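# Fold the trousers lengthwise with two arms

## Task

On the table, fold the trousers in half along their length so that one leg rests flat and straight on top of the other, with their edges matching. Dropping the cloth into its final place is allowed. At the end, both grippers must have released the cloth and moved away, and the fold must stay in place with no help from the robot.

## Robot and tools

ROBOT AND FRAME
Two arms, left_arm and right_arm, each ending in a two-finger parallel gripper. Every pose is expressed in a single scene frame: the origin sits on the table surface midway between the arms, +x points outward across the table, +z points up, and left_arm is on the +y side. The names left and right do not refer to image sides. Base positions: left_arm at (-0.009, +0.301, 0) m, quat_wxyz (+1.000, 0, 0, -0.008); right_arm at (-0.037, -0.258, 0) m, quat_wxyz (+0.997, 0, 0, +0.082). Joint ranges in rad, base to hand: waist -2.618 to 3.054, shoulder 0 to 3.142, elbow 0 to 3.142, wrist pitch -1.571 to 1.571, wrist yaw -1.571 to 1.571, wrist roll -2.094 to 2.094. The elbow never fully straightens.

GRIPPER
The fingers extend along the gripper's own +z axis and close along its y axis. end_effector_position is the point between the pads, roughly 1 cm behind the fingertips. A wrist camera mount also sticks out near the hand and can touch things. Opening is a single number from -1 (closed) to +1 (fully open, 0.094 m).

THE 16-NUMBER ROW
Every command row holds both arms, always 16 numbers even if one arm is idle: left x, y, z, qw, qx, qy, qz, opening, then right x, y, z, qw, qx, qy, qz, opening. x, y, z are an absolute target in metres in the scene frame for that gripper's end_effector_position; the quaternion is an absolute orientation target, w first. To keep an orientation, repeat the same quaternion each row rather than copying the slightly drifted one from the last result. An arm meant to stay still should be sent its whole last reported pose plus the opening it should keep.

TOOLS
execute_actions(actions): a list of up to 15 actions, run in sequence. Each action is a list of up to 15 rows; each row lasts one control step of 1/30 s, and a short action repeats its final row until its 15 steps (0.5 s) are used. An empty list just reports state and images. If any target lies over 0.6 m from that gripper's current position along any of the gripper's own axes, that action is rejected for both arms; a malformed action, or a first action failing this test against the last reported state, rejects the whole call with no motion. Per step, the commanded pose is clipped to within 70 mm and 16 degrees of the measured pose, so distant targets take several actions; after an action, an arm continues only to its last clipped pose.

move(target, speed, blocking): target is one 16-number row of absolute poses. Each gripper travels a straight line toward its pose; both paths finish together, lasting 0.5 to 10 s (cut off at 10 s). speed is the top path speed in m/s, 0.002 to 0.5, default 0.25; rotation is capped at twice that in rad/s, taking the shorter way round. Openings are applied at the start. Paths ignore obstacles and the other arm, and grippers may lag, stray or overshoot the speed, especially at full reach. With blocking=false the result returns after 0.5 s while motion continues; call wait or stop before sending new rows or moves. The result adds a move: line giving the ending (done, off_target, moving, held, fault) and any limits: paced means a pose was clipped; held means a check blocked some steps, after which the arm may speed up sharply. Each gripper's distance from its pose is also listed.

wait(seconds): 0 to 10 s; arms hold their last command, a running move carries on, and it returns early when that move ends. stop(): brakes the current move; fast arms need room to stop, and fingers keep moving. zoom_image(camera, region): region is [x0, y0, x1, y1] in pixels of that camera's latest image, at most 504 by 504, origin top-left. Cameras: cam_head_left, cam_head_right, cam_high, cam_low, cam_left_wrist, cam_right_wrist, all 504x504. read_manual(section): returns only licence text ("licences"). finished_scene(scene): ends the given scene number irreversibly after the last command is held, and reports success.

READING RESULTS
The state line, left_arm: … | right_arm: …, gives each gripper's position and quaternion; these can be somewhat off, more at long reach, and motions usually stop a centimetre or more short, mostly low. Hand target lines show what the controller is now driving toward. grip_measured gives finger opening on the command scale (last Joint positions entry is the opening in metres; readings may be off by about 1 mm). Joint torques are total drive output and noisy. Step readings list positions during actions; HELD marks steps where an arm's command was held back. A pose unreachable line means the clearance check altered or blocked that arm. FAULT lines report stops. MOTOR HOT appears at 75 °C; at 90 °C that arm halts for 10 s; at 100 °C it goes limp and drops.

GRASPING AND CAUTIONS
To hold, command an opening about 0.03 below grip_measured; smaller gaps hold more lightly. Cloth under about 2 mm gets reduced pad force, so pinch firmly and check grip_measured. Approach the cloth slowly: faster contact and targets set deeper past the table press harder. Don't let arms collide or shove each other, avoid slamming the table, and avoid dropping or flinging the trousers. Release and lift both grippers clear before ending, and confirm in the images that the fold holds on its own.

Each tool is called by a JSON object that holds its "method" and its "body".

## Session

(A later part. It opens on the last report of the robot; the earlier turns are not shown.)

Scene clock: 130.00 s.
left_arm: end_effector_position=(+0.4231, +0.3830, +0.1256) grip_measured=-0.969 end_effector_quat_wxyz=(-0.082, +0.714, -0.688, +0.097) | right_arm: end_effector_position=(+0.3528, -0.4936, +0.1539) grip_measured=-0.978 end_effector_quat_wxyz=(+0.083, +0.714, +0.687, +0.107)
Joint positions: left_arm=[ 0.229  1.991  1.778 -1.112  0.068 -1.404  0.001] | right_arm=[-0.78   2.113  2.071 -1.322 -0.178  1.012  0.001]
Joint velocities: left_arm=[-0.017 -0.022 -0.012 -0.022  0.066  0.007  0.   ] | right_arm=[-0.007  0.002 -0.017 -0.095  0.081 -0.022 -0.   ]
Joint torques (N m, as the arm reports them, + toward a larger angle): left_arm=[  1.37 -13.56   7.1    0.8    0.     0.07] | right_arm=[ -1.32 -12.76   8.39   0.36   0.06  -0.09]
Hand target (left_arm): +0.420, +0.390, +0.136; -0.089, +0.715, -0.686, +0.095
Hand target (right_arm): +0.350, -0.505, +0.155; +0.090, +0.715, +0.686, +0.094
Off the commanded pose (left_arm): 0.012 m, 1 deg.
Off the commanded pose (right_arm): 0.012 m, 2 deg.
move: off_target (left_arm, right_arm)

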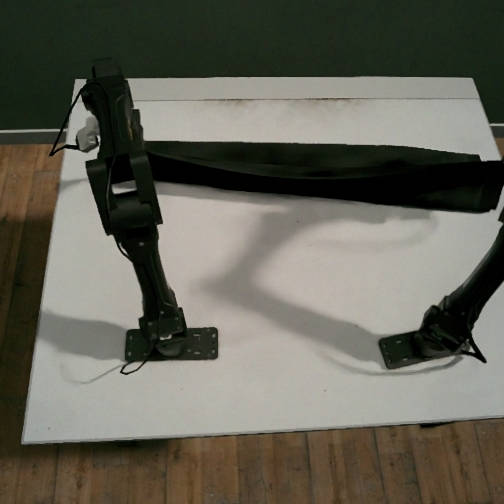

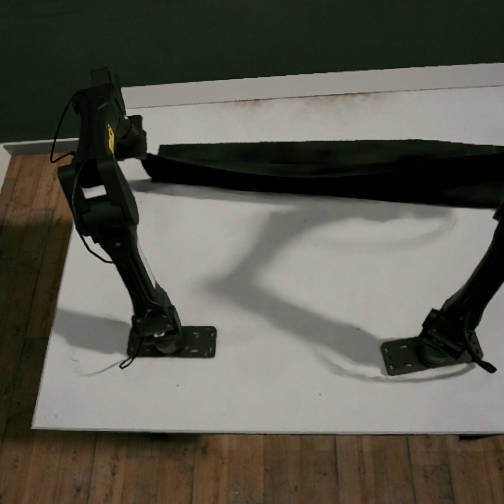

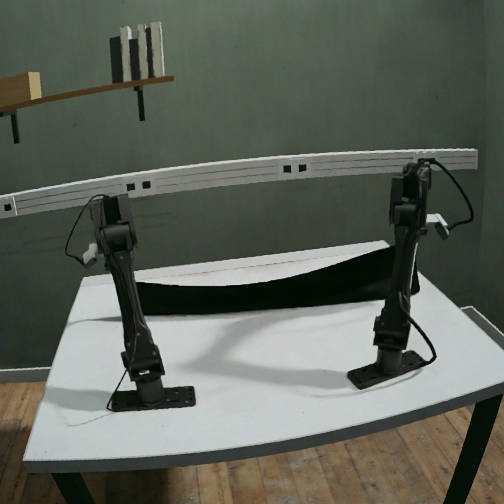

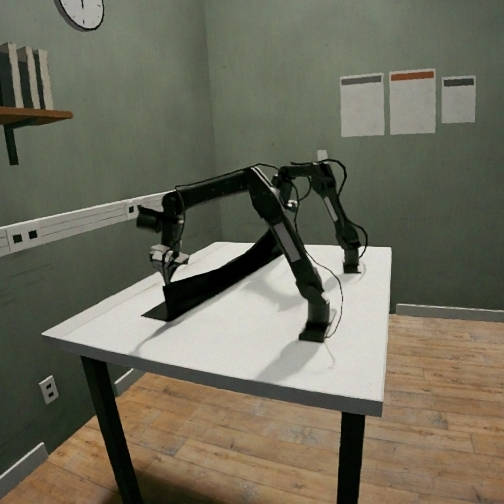

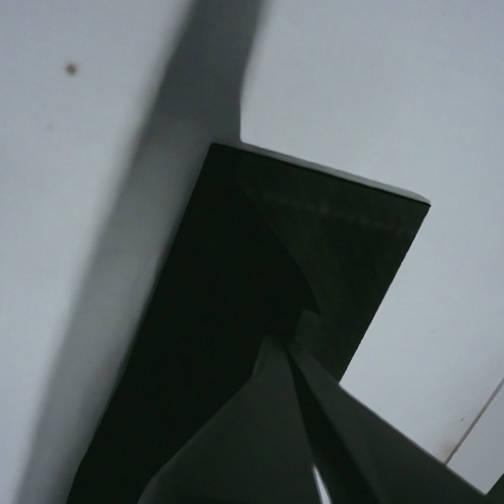

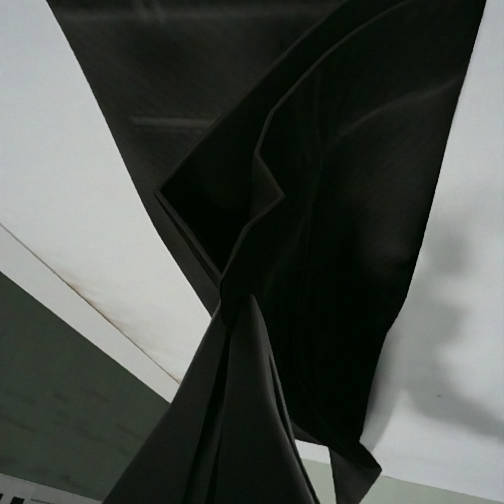

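{"method": "move", "body": {"target": [0.48,0.405,0.10,0.15,-0.70,0.675,-0.156,-1,0.41,-0.52,0.12,0.15,0.70,0.675,0.156,-1], "speed": 0.06}}

{"method": "zoom_image", "body": {"camera": "cam_head_left", "region": [120,100,504,240]}}

Scene clock: 137.13 s.
left_arm: end_effector_position=(+0.4800, +0.3884, +0.1062) grip_measured=-0.969 end_effector_quat_wxyz=(-0.139, +0.697, -0.683, +0.169) | right_arm: end_effector_position=(+0.4058, -0.5107, +0.1240) grip_measured=-0.978 end_effector_quat_wxyz=(+0.135, +0.702, +0.679, +0.167)
Joint positions: left_arm=[ 0.237  2.059  1.737 -0.825  0.13  -1.399  0.001] | right_arm=[-0.78   2.201  2.041 -1.073 -0.275  1.035  0.001]
Joint velocities: left_arm=[-0.022  0.007  0.012  0.022 -0.022  0.007  0.001] | right_arm=[-0.017 -0.027  0.002  0.066  0.007 -0.037 -0.   ]
Joint torques (N m, as the arm reports them, + toward a larger angle): left_arm=[  2.14 -12.41   5.23   1.51  -0.16   0.08] | right_arm=[ -0.15 -14.7    5.65   1.07   0.09   0.01]
Hand target (left_arm): +0.479, +0.404, +0.099; -0.150, +0.703, -0.677, +0.156
Hand target (right_arm): +0.409, -0.520, +0.120; +0.150, +0.703, +0.677, +0.157
Off the commanded pose (left_arm): 0.018 m, 2 deg.
Off the commanded pose (right_arm): 0.011 m, 2 deg.
move: off_target (left_arm, right_arm)

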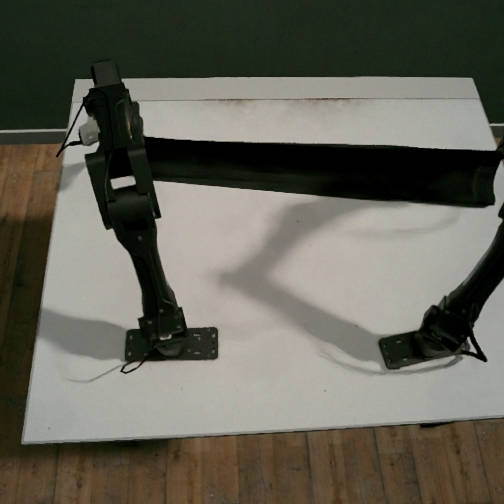

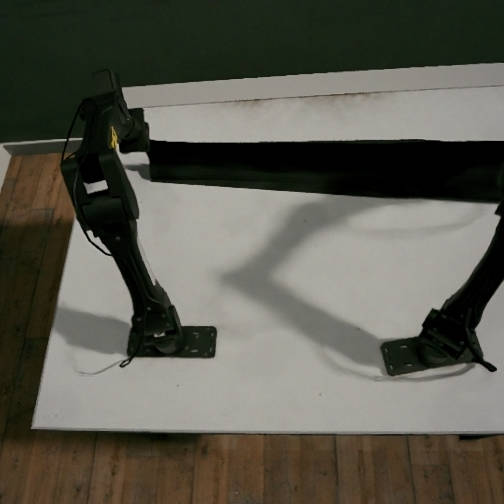

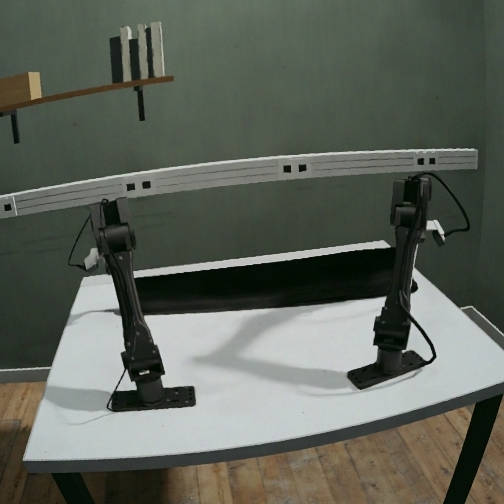

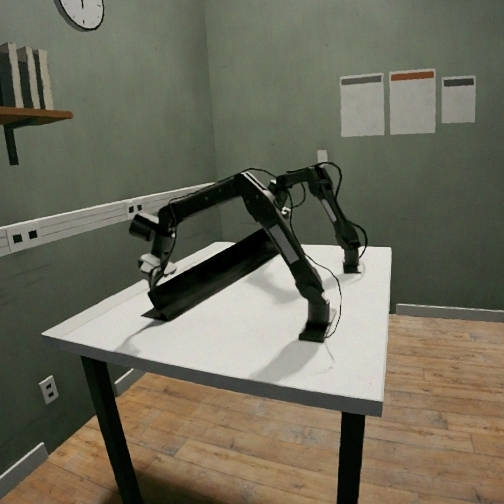

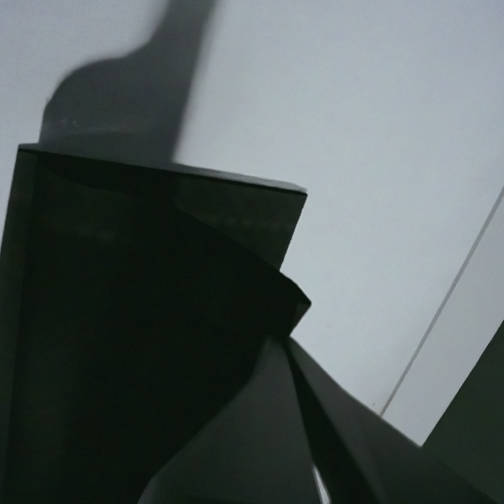

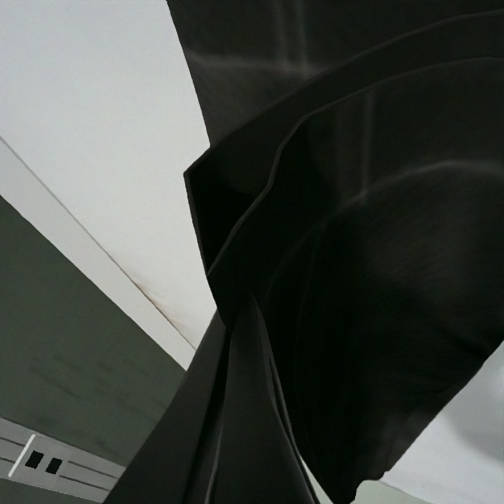

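Region (120, 100, 504, 240) of cam_head_left's 504x504 image, scaled by 1.312, with more detail than that image has; it fills the top 184 rows of this view, and the rest is white.

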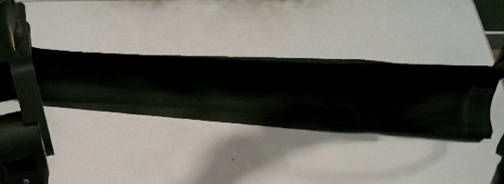

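Taut now. Lay down.

{"method": "move", "body": {"target": [0.515,0.395,0.04,0.15,-0.70,0.675,-0.156,-1,0.455,-0.52,0.045,0.15,0.70,0.675,0.156,-1], "speed": 0.05}}

{"method": "zoom_image", "body": {"camera": "cam_head_left", "region": [120,100,504,240]}}

Scene clock: 145.00 s.
left_arm: end_effector_position=(+0.5078, +0.3859, +0.0393) grip_measured=-0.969 end_effector_quat_wxyz=(-0.129, +0.699, -0.682, +0.170) | right_arm: end_effector_position=(+0.4480, -0.5105, +0.0431) grip_measured=-0.978 end_effector_quat_wxyz=(+0.129, +0.703, +0.678, +0.169)
Joint positions: left_arm=[ 0.223  2.226  1.737 -0.672  0.136 -1.418  0.001] | right_arm=[-0.732  2.39   2.041 -0.882 -0.265  1.085  0.001]
Joint velocities: left_arm=[ 0.007 -0.007  0.002  0.037  0.022  0.066 -0.001] | right_arm=[ 0.007  0.007  0.002  0.081  0.066 -0.037 -0.   ]
Joint torques (N m, as the arm reports them, + toward a larger angle): left_arm=[ -0.25 -13.88   7.26   1.4   -0.31  -0.04] | right_arm=[  0.32 -16.27   7.55   0.9    0.14  -0.01]
Hand target (left_arm): +0.514, +0.395, +0.041; -0.151, +0.703, -0.677, +0.157
Hand target (right_arm): +0.454, -0.520, +0.045; +0.151, +0.703, +0.677, +0.157
Off the commanded pose (left_arm): 0.012 m, 3 deg.
Off the commanded pose (right_arm): 0.012 m, 3 deg.
move: off_target (left_arm, right_arm)

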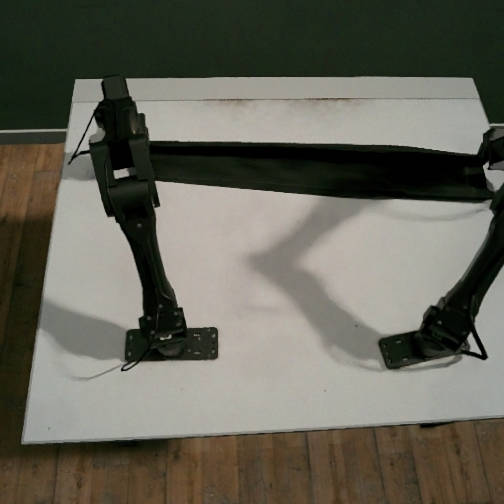

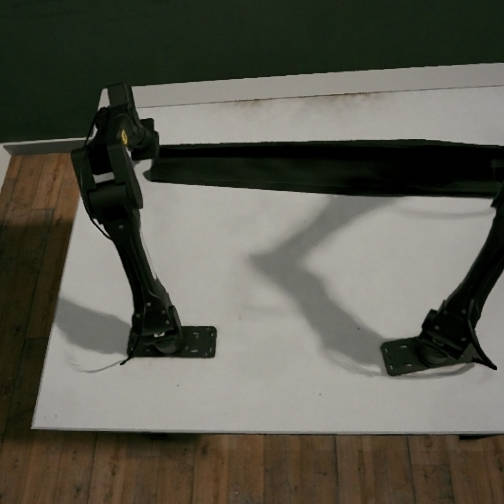

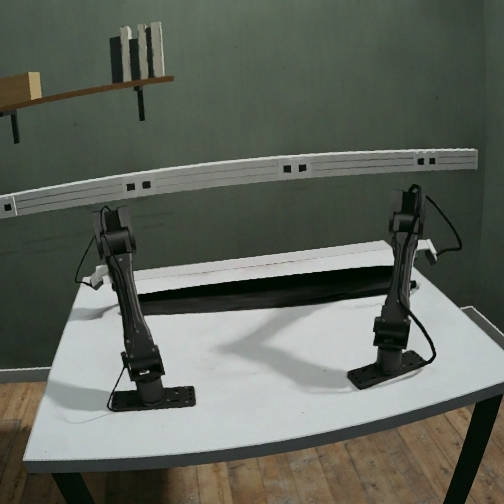

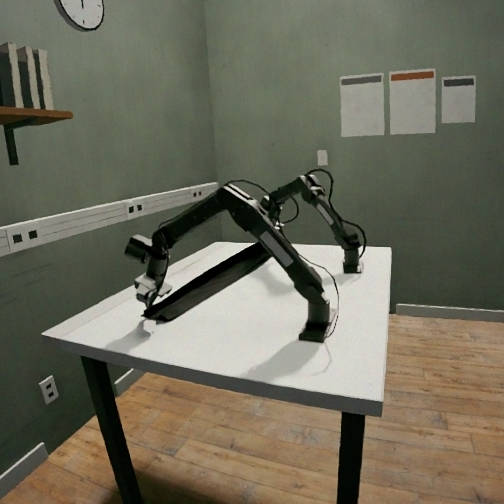

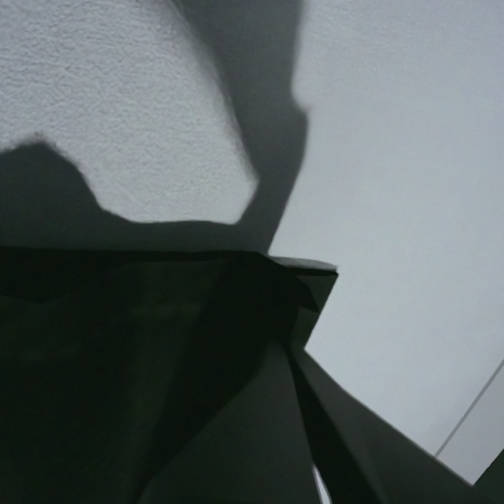

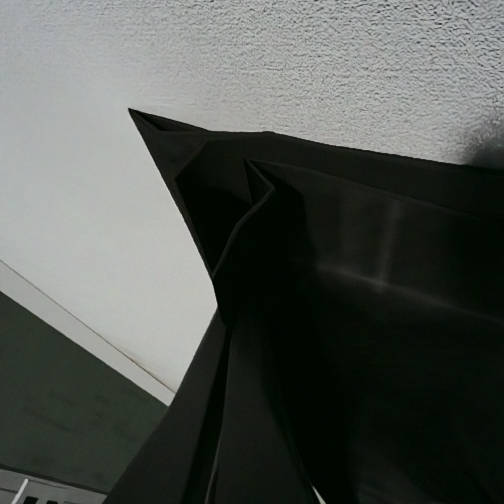

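Region (120, 100, 504, 240) of cam_head_left's 504x504 image, scaled by 1.312, with more detail than that image has; it fills the top 184 rows of this view, and the rest is white.

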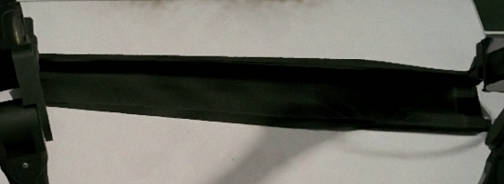

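{"method": "execute_actions", "body": {"actions": [[[0.512,0.388,0.04,0.15,-0.70,0.675,-0.156,-1,0.455,-0.522,0.045,0.15,0.70,0.675,0.156,-1]],[[0.512,0.388,0.045,0.15,-0.70,0.675,-0.156,0,0.455,-0.522,0.05,0.15,0.70,0.675,0.156,0]],[[0.50,0.388,0.09,0.15,-0.70,0.675,-0.156,0,0.445,-0.522,0.09,0.15,0.70,0.675,0.156,0]]]}}

{"method": "move", "body": {"target": [0.2,0.5,0.15,0.048,-0.72,0.69,-0.05,0,0.15,-0.42,0.15,0.048,0.72,0.69,0.05,0]}}

{"method": "zoom_image", "body": {"camera": "cam_head_left", "region": [120,120,320,220]}}

{"method": "zoom_image", "body": {"camera": "cam_head_left", "region": [304,120,504,220]}}

Scene clock: 161.53 s.
left_arm: end_effector_position=(+0.5083, +0.3848, +0.0960) grip_measured=-0.003 end_effector_quat_wxyz=(-0.161, +0.696, -0.677, +0.175) | right_arm: end_effector_position=(+0.4491, -0.5149, +0.0790) grip_measured=-0.002 end_effector_quat_wxyz=(+0.142, +0.703, +0.678, +0.163)
Joint positions: left_arm=[ 0.209  2.134  1.793 -0.759  0.101 -1.43   0.047] | right_arm=[-0.732  2.369  2.141 -0.98  -0.247  1.086  0.047]
Joint velocities: left_arm=[-0.002 -0.012 -0.002 -0.022 -0.022 -0.037 -0.001] | right_arm=[-0.012 -0.012 -0.007 -0.168 -0.022 -0.007  0.   ]
Joint torques (N m, as the arm reports them, + toward a larger angle): left_arm=[  0.29 -13.44   6.59   1.14  -0.07  -0.01] | right_arm=[ -1.14 -18.24   8.45   0.53  -0.05  -0.12]
Hand target (left_arm): +0.501, +0.388, +0.090; -0.151, +0.703, -0.678, +0.157
Hand target (right_arm): +0.445, -0.522, +0.090; +0.151, +0.703, +0.677, +0.157
Off the commanded pose (left_arm): 0.011 m, 3 deg.
Off the commanded pose (right_arm): 0.014 m, 1 deg.
Step readings (end_effector_position; steps 1 to 15: 1st action; 16 to 30: 2nd action; 31 to 45: 3rd action):
0: left_arm (+0.5081, +0.3860, +0.0394) | right_arm (+0.4482, -0.5106, +0.0431)
1: left_arm (+0.5083, +0.3857, +0.0394) | right_arm (+0.4482, -0.5106, +0.0431)
2: left_arm (+0.5087, +0.3853, +0.0395) | right_arm (+0.4482, -0.5106, +0.0431)
4: left_arm (+0.5099, +0.3832, +0.0398) | right_arm (+0.4482, -0.5106, +0.0431)
8: left_arm (+0.5112, +0.3810, +0.0401) | right_arm (+0.4481, -0.5107, +0.0431)
15: left_arm (+0.5115, +0.3816, +0.0403) | right_arm (+0.4481, -0.5107, +0.0431)
16: left_arm (+0.5115, +0.3819, +0.0402) | right_arm (+0.4484, -0.5112, +0.0437)
17: left_arm (+0.5114, +0.3825, +0.0402) | right_arm (+0.4488, -0.5121, +0.0441)
19: left_arm (+0.5112, +0.3837, +0.0400) | right_arm (+0.4497, -0.5139, +0.0458)
23: left_arm (+0.5111, +0.3847, +0.0399) | right_arm (+0.4507, -0.5154, +0.0476)
30: left_arm (+0.5110, +0.3853, +0.0399) | right_arm (+0.4505, -0.5157, +0.0475)
31: left_arm (+0.5099, +0.3851, +0.0424) | right_arm (+0.4500, -0.5155, +0.0498)
32: left_arm (+0.5067, +0.3844, +0.0451) | right_arm (+0.4486, -0.5146, +0.0518)
34: left_arm (+0.5042, +0.3840, +0.0584) | right_arm (+0.4489, -0.5148, +0.0608)
38: left_arm (+0.5093, +0.3850, +0.0895) | right_arm (+0.4516, -0.5165, +0.0772)
45: end_effector_position above

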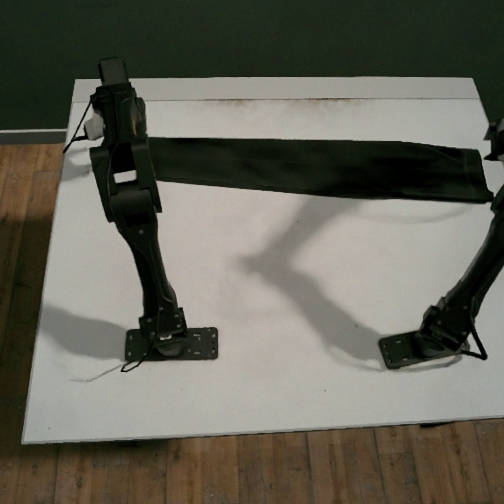

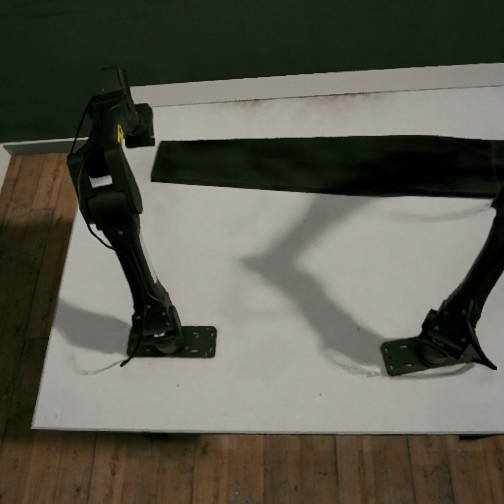

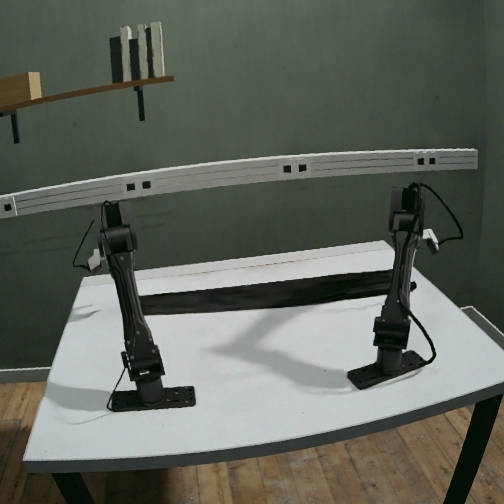

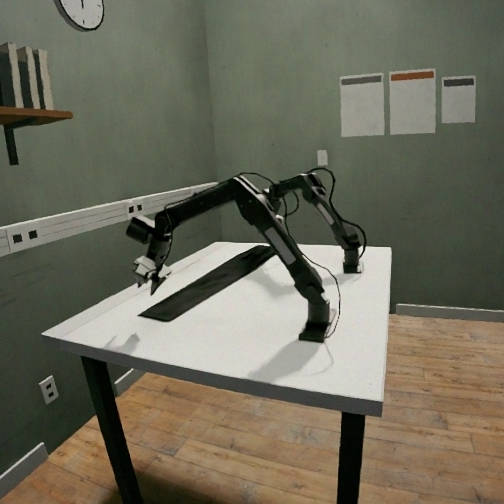

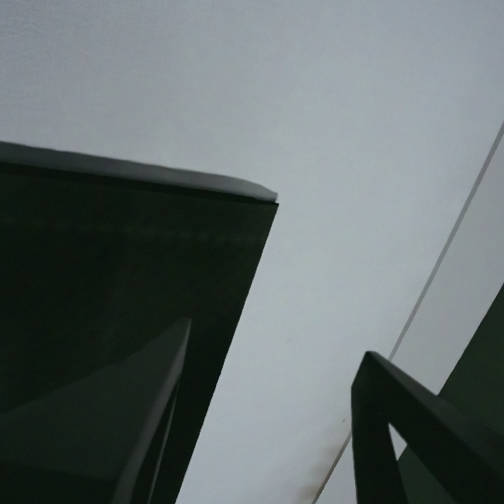

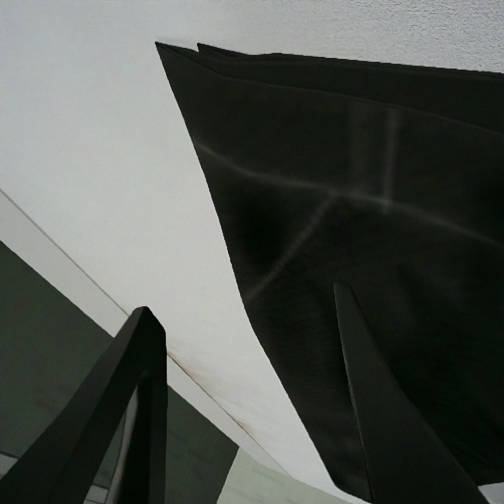

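Scene clock: 163.53 s.
left_arm: end_effector_position=(+0.2107, +0.5018, +0.1522) grip_measured=-0.003 end_effector_quat_wxyz=(-0.053, +0.720, -0.689, +0.064) | right_arm: end_effector_position=(+0.1603, -0.4196, +0.1522) grip_measured=-0.002 end_effector_quat_wxyz=(+0.053, +0.718, +0.691, +0.060)
Joint positions: left_arm=[ 0.829  1.567  1.387 -1.284  0.128 -0.81   0.047] | right_arm=[-0.936  1.399  1.235 -1.296 -0.115  0.844  0.047]
Joint velocities: left_arm=[ 0.007  0.007 -0.032 -0.037 -0.037  0.11  -0.001] | right_arm=[ 0.002 -0.007 -0.007 -0.081 -0.022  0.022  0.   ]
Joint torques (N m, as the arm reports them, + toward a larger angle): left_arm=[ 0.55 -8.48  4.61  0.58  0.    0.06] | right_arm=[-1.03 -7.33  4.66  0.25  0.06 -0.11]
Hand target (left_arm): +0.202, +0.498, +0.152; -0.043, +0.720, -0.691, +0.057
Hand target (right_arm): +0.150, -0.418, +0.150; +0.046, +0.719, +0.692, +0.050
Off the commanded pose (left_arm): 0.011 m, 2 deg.
Off the commanded pose (right_arm): 0.011 m, 1 deg.
move: off_target (left_arm, right_arm)

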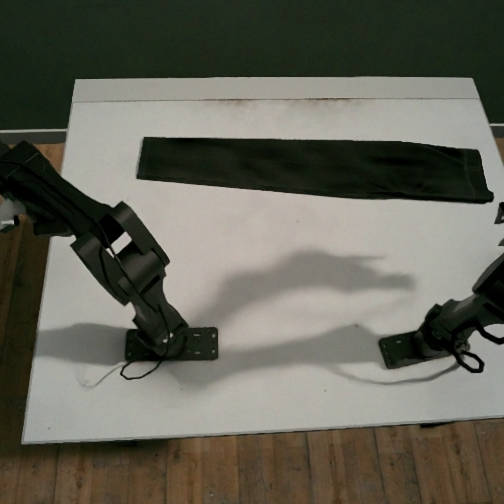

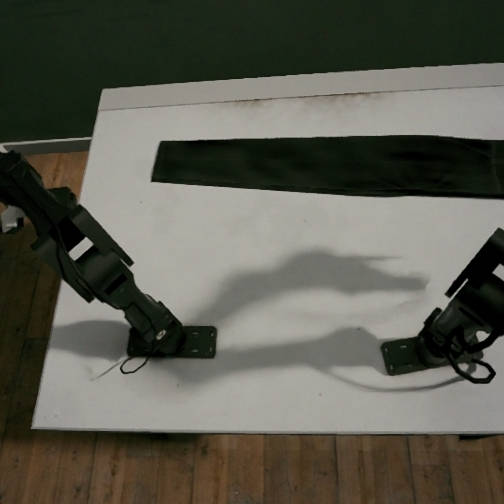

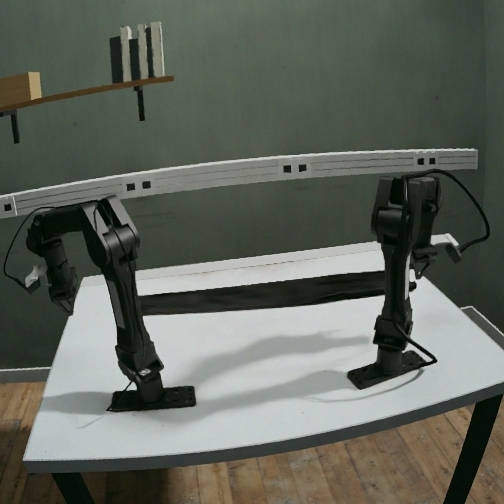

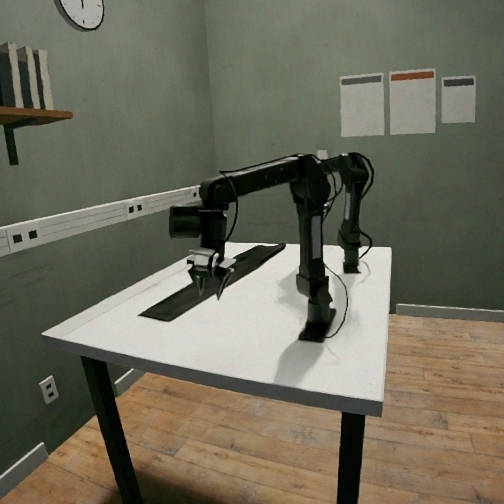

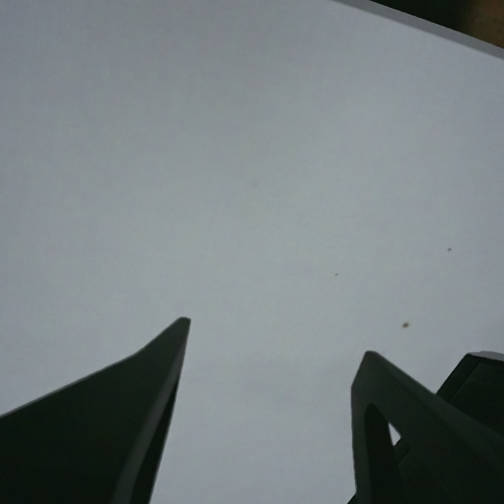

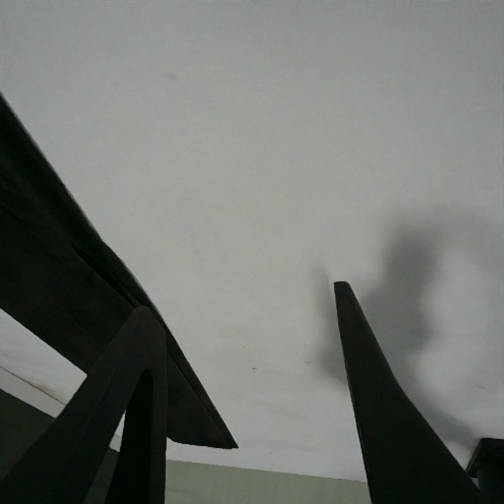

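Region (120, 120, 320, 220) of cam_head_left's 504x504 image, scaled by 2.520, with more detail than that image has.

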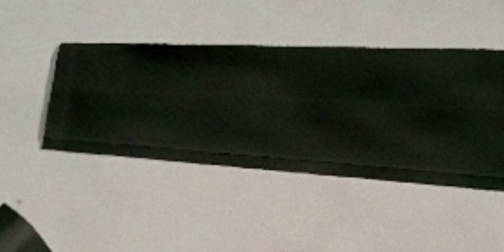

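Region (304, 120, 504, 220) of cam_head_left's 504x504 image, scaled by 2.520, with more detail than that image has.

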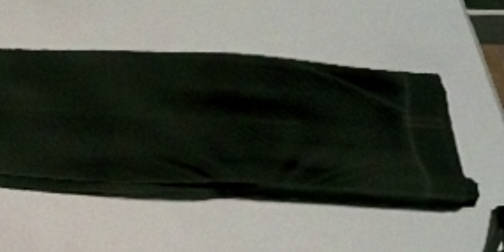

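{"method": "move", "body": {"target": [0.59,0.22,0.06,0.259,0,0.966,0,1,0.575,-0.3,0.06,0.259,0,0.966,0,1]}}

{"method": "move", "body": {"target": [0.59,0.22,0.0,0.259,0,0.966,0,1,0.575,-0.3,0.0,0.259,0,0.966,0,1], "speed": 0.04}}

{"method": "zoom_image", "body": {"camera": "cam_head_left", "region": [120,80,504,240]}}

Scene clock: 175.97 s.
left_arm: end_effector_position=(+0.5914, +0.2241, +0.0629) grip_measured=+1.000 end_effector_quat_wxyz=(+0.270, -0.004, +0.963, +0.003) | right_arm: end_effector_position=(+0.5737, -0.3085, +0.0569) grip_measured=+1.000 end_effector_quat_wxyz=(+0.261, +0.013, +0.965, -0.004)
Joint positions: left_arm=[-0.138  2.467  2.196 -0.76  -0.088 -0.139  0.094] | right_arm=[-0.257  2.525  2.286 -0.805 -0.032 -0.059  0.094]
Joint velocities: left_arm=[ 0.002 -0.007  0.007 -0.051  0.037 -0.007  0.   ] | right_arm=[ 0.017 -0.002  0.007 -0.095  0.007  0.022  0.   ]
Joint torques (N m, as the arm reports them, + toward a larger angle): left_arm=[ -0.66 -15.95   7.53   1.26  -0.14   0.05] | right_arm=[  0.42 -17.68   8.63   0.92  -0.11  -0.11]
Hand target (left_arm): +0.588, +0.224, +0.058; +0.259, +0.002, +0.966, +0.013
Hand target (right_arm): +0.577, -0.303, +0.060; +0.264, +0.002, +0.965, -0.002
Off the commanded pose (left_arm): 0.005 m, 1 deg.
Off the commanded pose (right_arm): 0.009 m, 2 deg.
move: done

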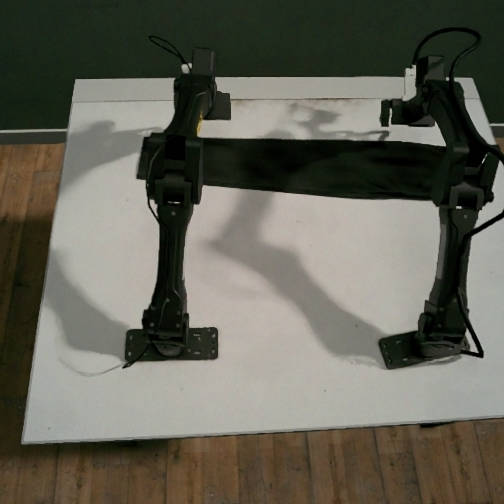

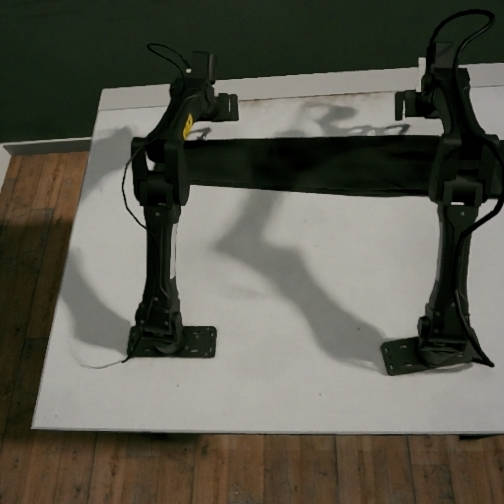

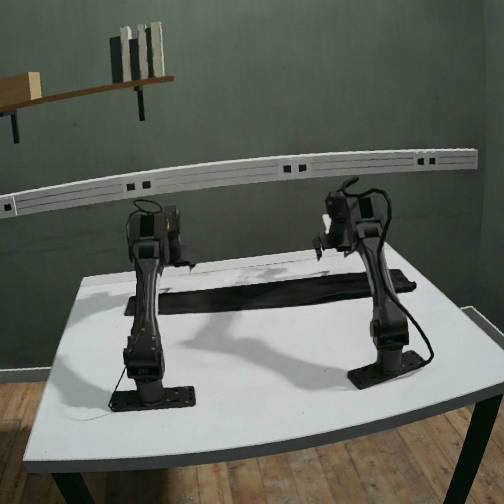

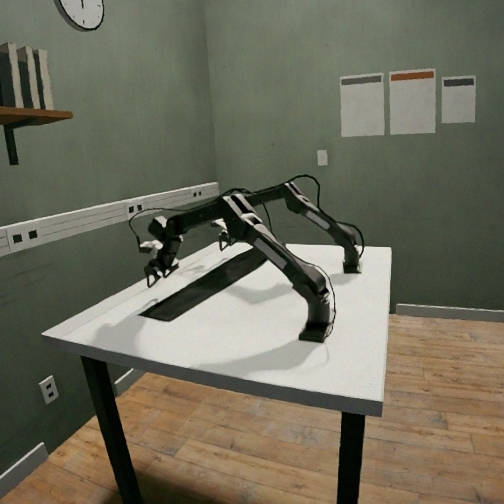

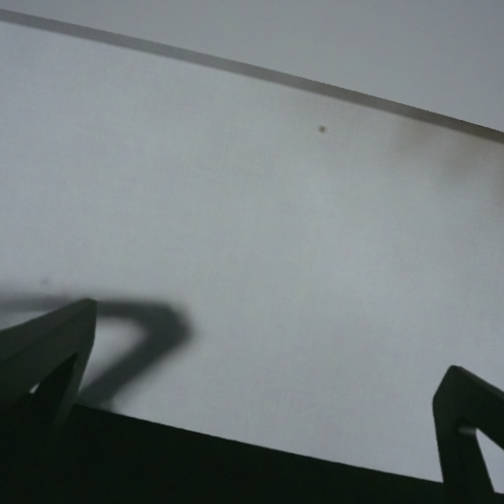

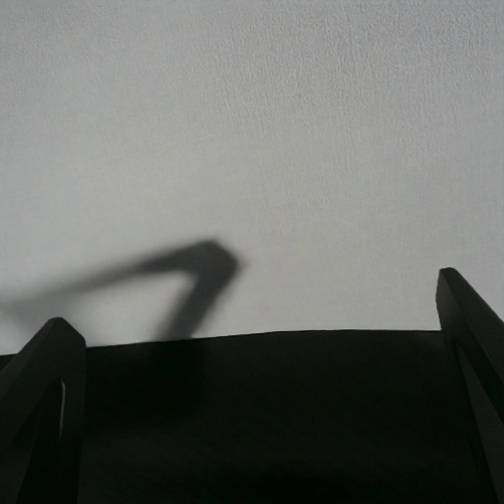

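Scene clock: 177.87 s.
left_arm: end_effector_position=(+0.5929, +0.2238, +0.0137) grip_measured=+1.000 end_effector_quat_wxyz=(+0.269, -0.004, +0.963, +0.003) | right_arm: end_effector_position=(+0.5760, -0.3081, +0.0157) grip_measured=+1.000 end_effector_quat_wxyz=(+0.267, +0.010, +0.964, -0.005)
Joint positions: left_arm=[-0.138  2.506  2.071 -0.596 -0.088 -0.139  0.094] | right_arm=[-0.256  2.54   2.144 -0.634 -0.032 -0.063  0.094]
Joint velocities: left_arm=[ 0.007 -0.012  0.012  0.037 -0.037  0.022  0.   ] | right_arm=[-0.007  0.017 -0.002  0.051 -0.037  0.007  0.   ]
Joint torques (N m, as the arm reports them, + toward a larger angle): left_arm=[ -0.5  -15.92   5.08   1.54   0.06  -0.01] | right_arm=[  0.67 -16.95   5.47   1.12  -0.1   -0.14]
Hand target (left_arm): +0.589, +0.220, +0.000; +0.259, +0.000, +0.966, +0.000
Hand target (right_arm): +0.574, -0.300, +0.000; +0.259, -0.000, +0.966, -0.000
Off the commanded pose (left_arm): 0.014 m, 1 deg.
Off the commanded pose (right_arm): 0.018 m, 2 deg.
move: off_target (left_arm, right_arm)

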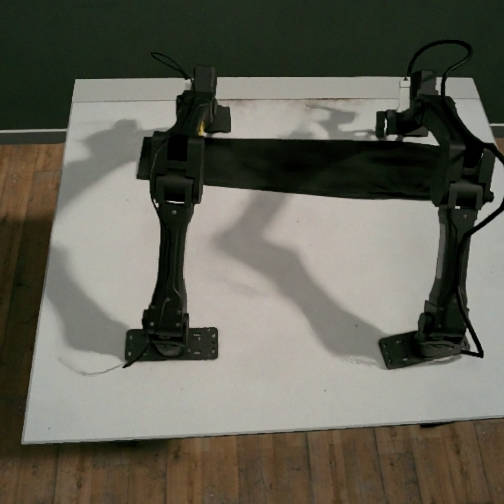

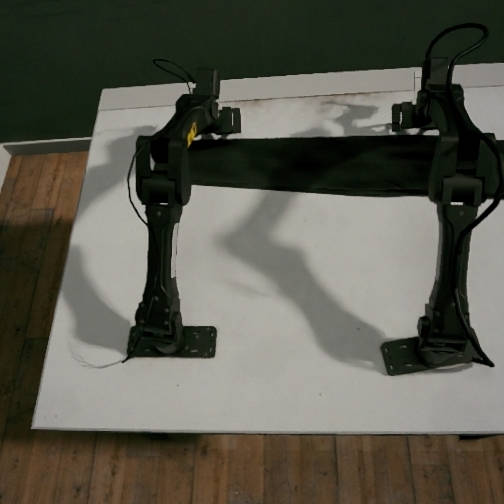

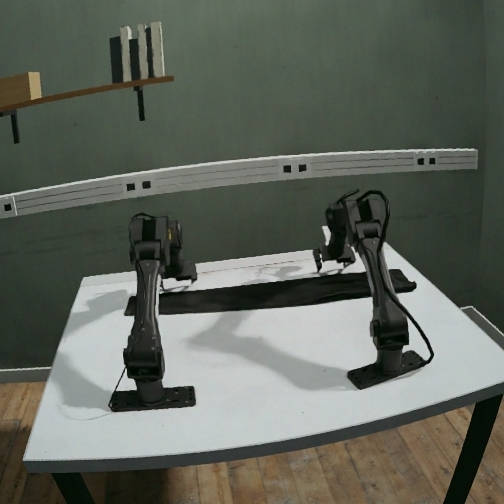

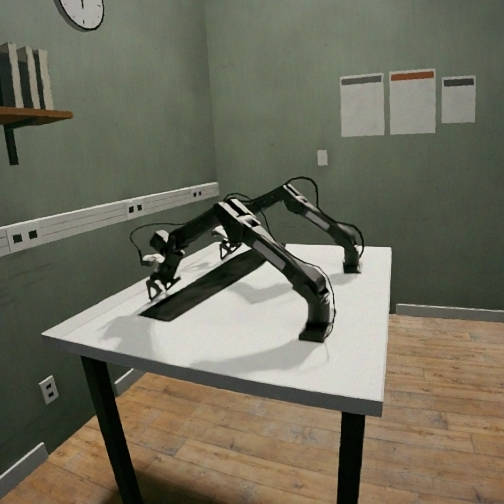

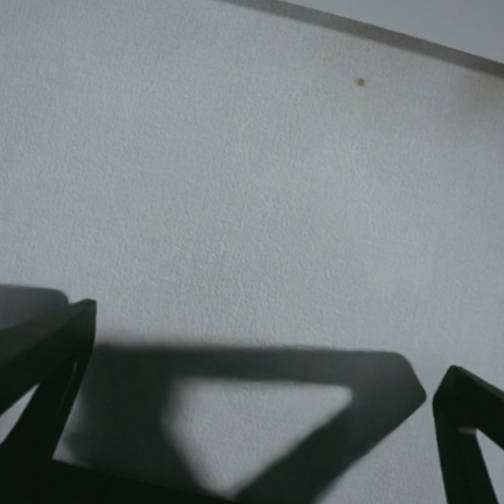

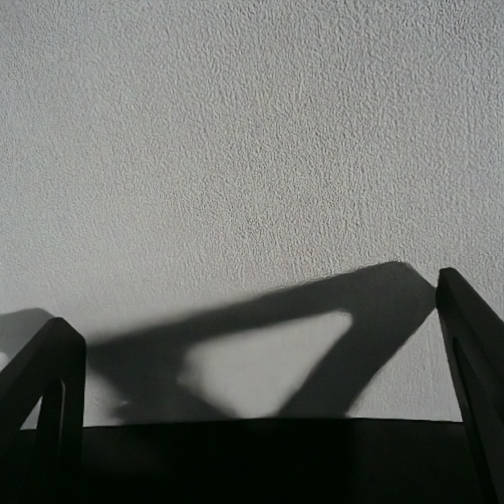

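Region (120, 80, 504, 240) of cam_head_left's 504x504 image, scaled by 1.312, with more detail than that image has; it fills the top 210 rows of this view, and the rest is white.

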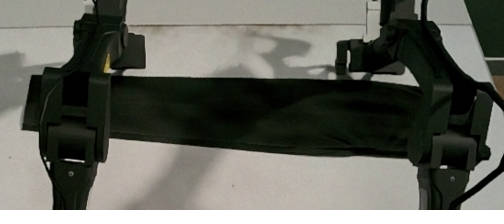

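{"method": "move", "body": {"target": [0.55,0.22,-0.008,0.259,0,0.966,0,1,0.545,-0.3,-0.008,0.259,0,0.966,0,1], "speed": 0.03}}

{"method": "zoom_image", "body": {"camera": "cam_head_left", "region": [190,110,450,220]}}

Scene clock: 185.07 s.
left_arm: end_effector_position=(+0.5674, +0.2256, +0.0113) grip_measured=+1.000 end_effector_quat_wxyz=(+0.293, -0.003, +0.956, -0.000) | right_arm: end_effector_position=(+0.5642, -0.3067, +0.0136) grip_measured=+1.000 end_effector_quat_wxyz=(+0.299, +0.007, +0.954, -0.008)
Joint positions: left_arm=[-0.143  2.359  1.765 -0.387 -0.091 -0.139  0.094] | right_arm=[-0.256  2.43   1.895 -0.43  -0.034 -0.068  0.094]
Joint velocities: left_arm=[-0.012 -0.002  0.017 -0.051 -0.007  0.022  0.   ] | right_arm=[-0.017 -0.027 -0.012  0.037 -0.007 -0.022  0.   ]
Joint torques (N m, as the arm reports them, + toward a larger angle): left_arm=[ -1.33 -15.5    3.91   1.21   0.02  -0.09] | right_arm=[  0.32 -17.05   4.28   0.77  -0.1   -0.07]
Hand target (left_arm): +0.550, +0.221, -0.007; +0.259, +0.000, +0.966, +0.000
Hand target (right_arm): +0.545, -0.300, -0.007; +0.259, +0.000, +0.966, +0.000
Off the commanded pose (left_arm): 0.027 m, 4 deg.
Off the commanded pose (right_arm): 0.030 m, 5 deg.
move: off_target (left_arm, right_arm)

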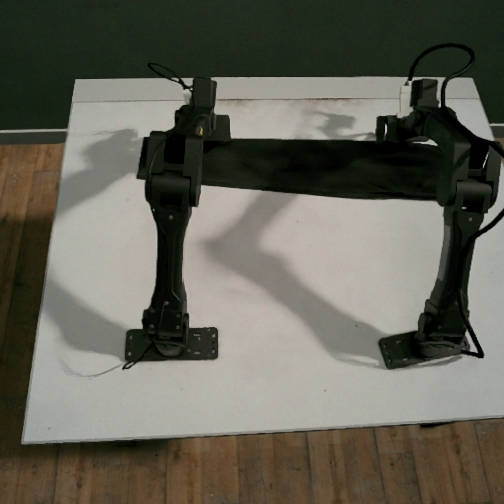

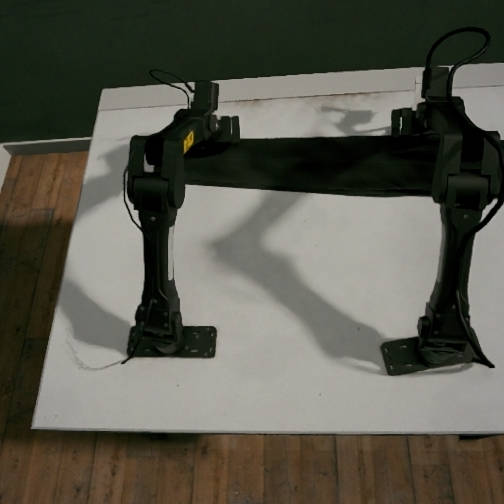

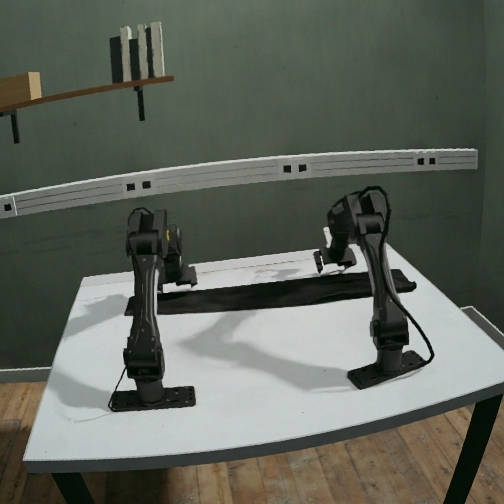

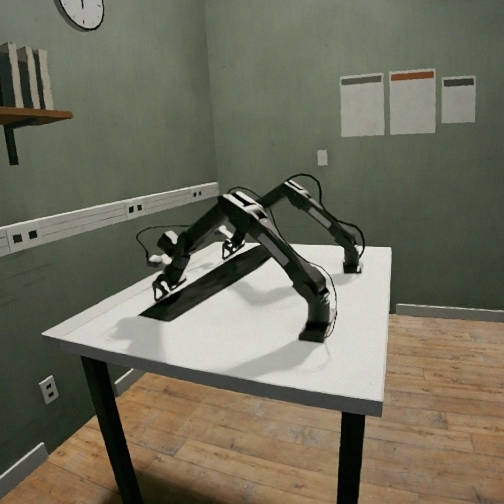

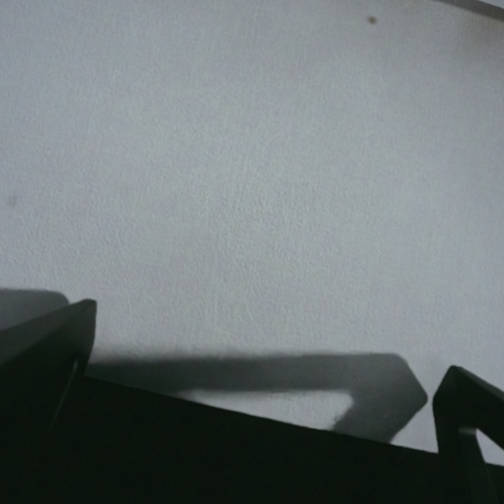

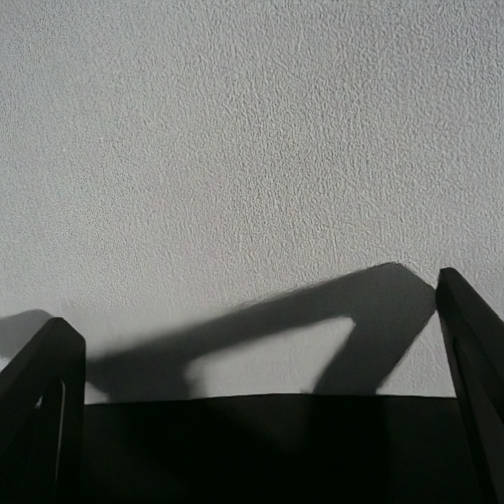

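Region (190, 110, 450, 220) of cam_head_left's 504x504 image, scaled by 1.938, with more detail than that image has; it fills the top 213 rows of this view, and the rest is white.

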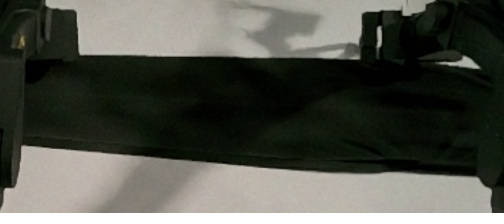

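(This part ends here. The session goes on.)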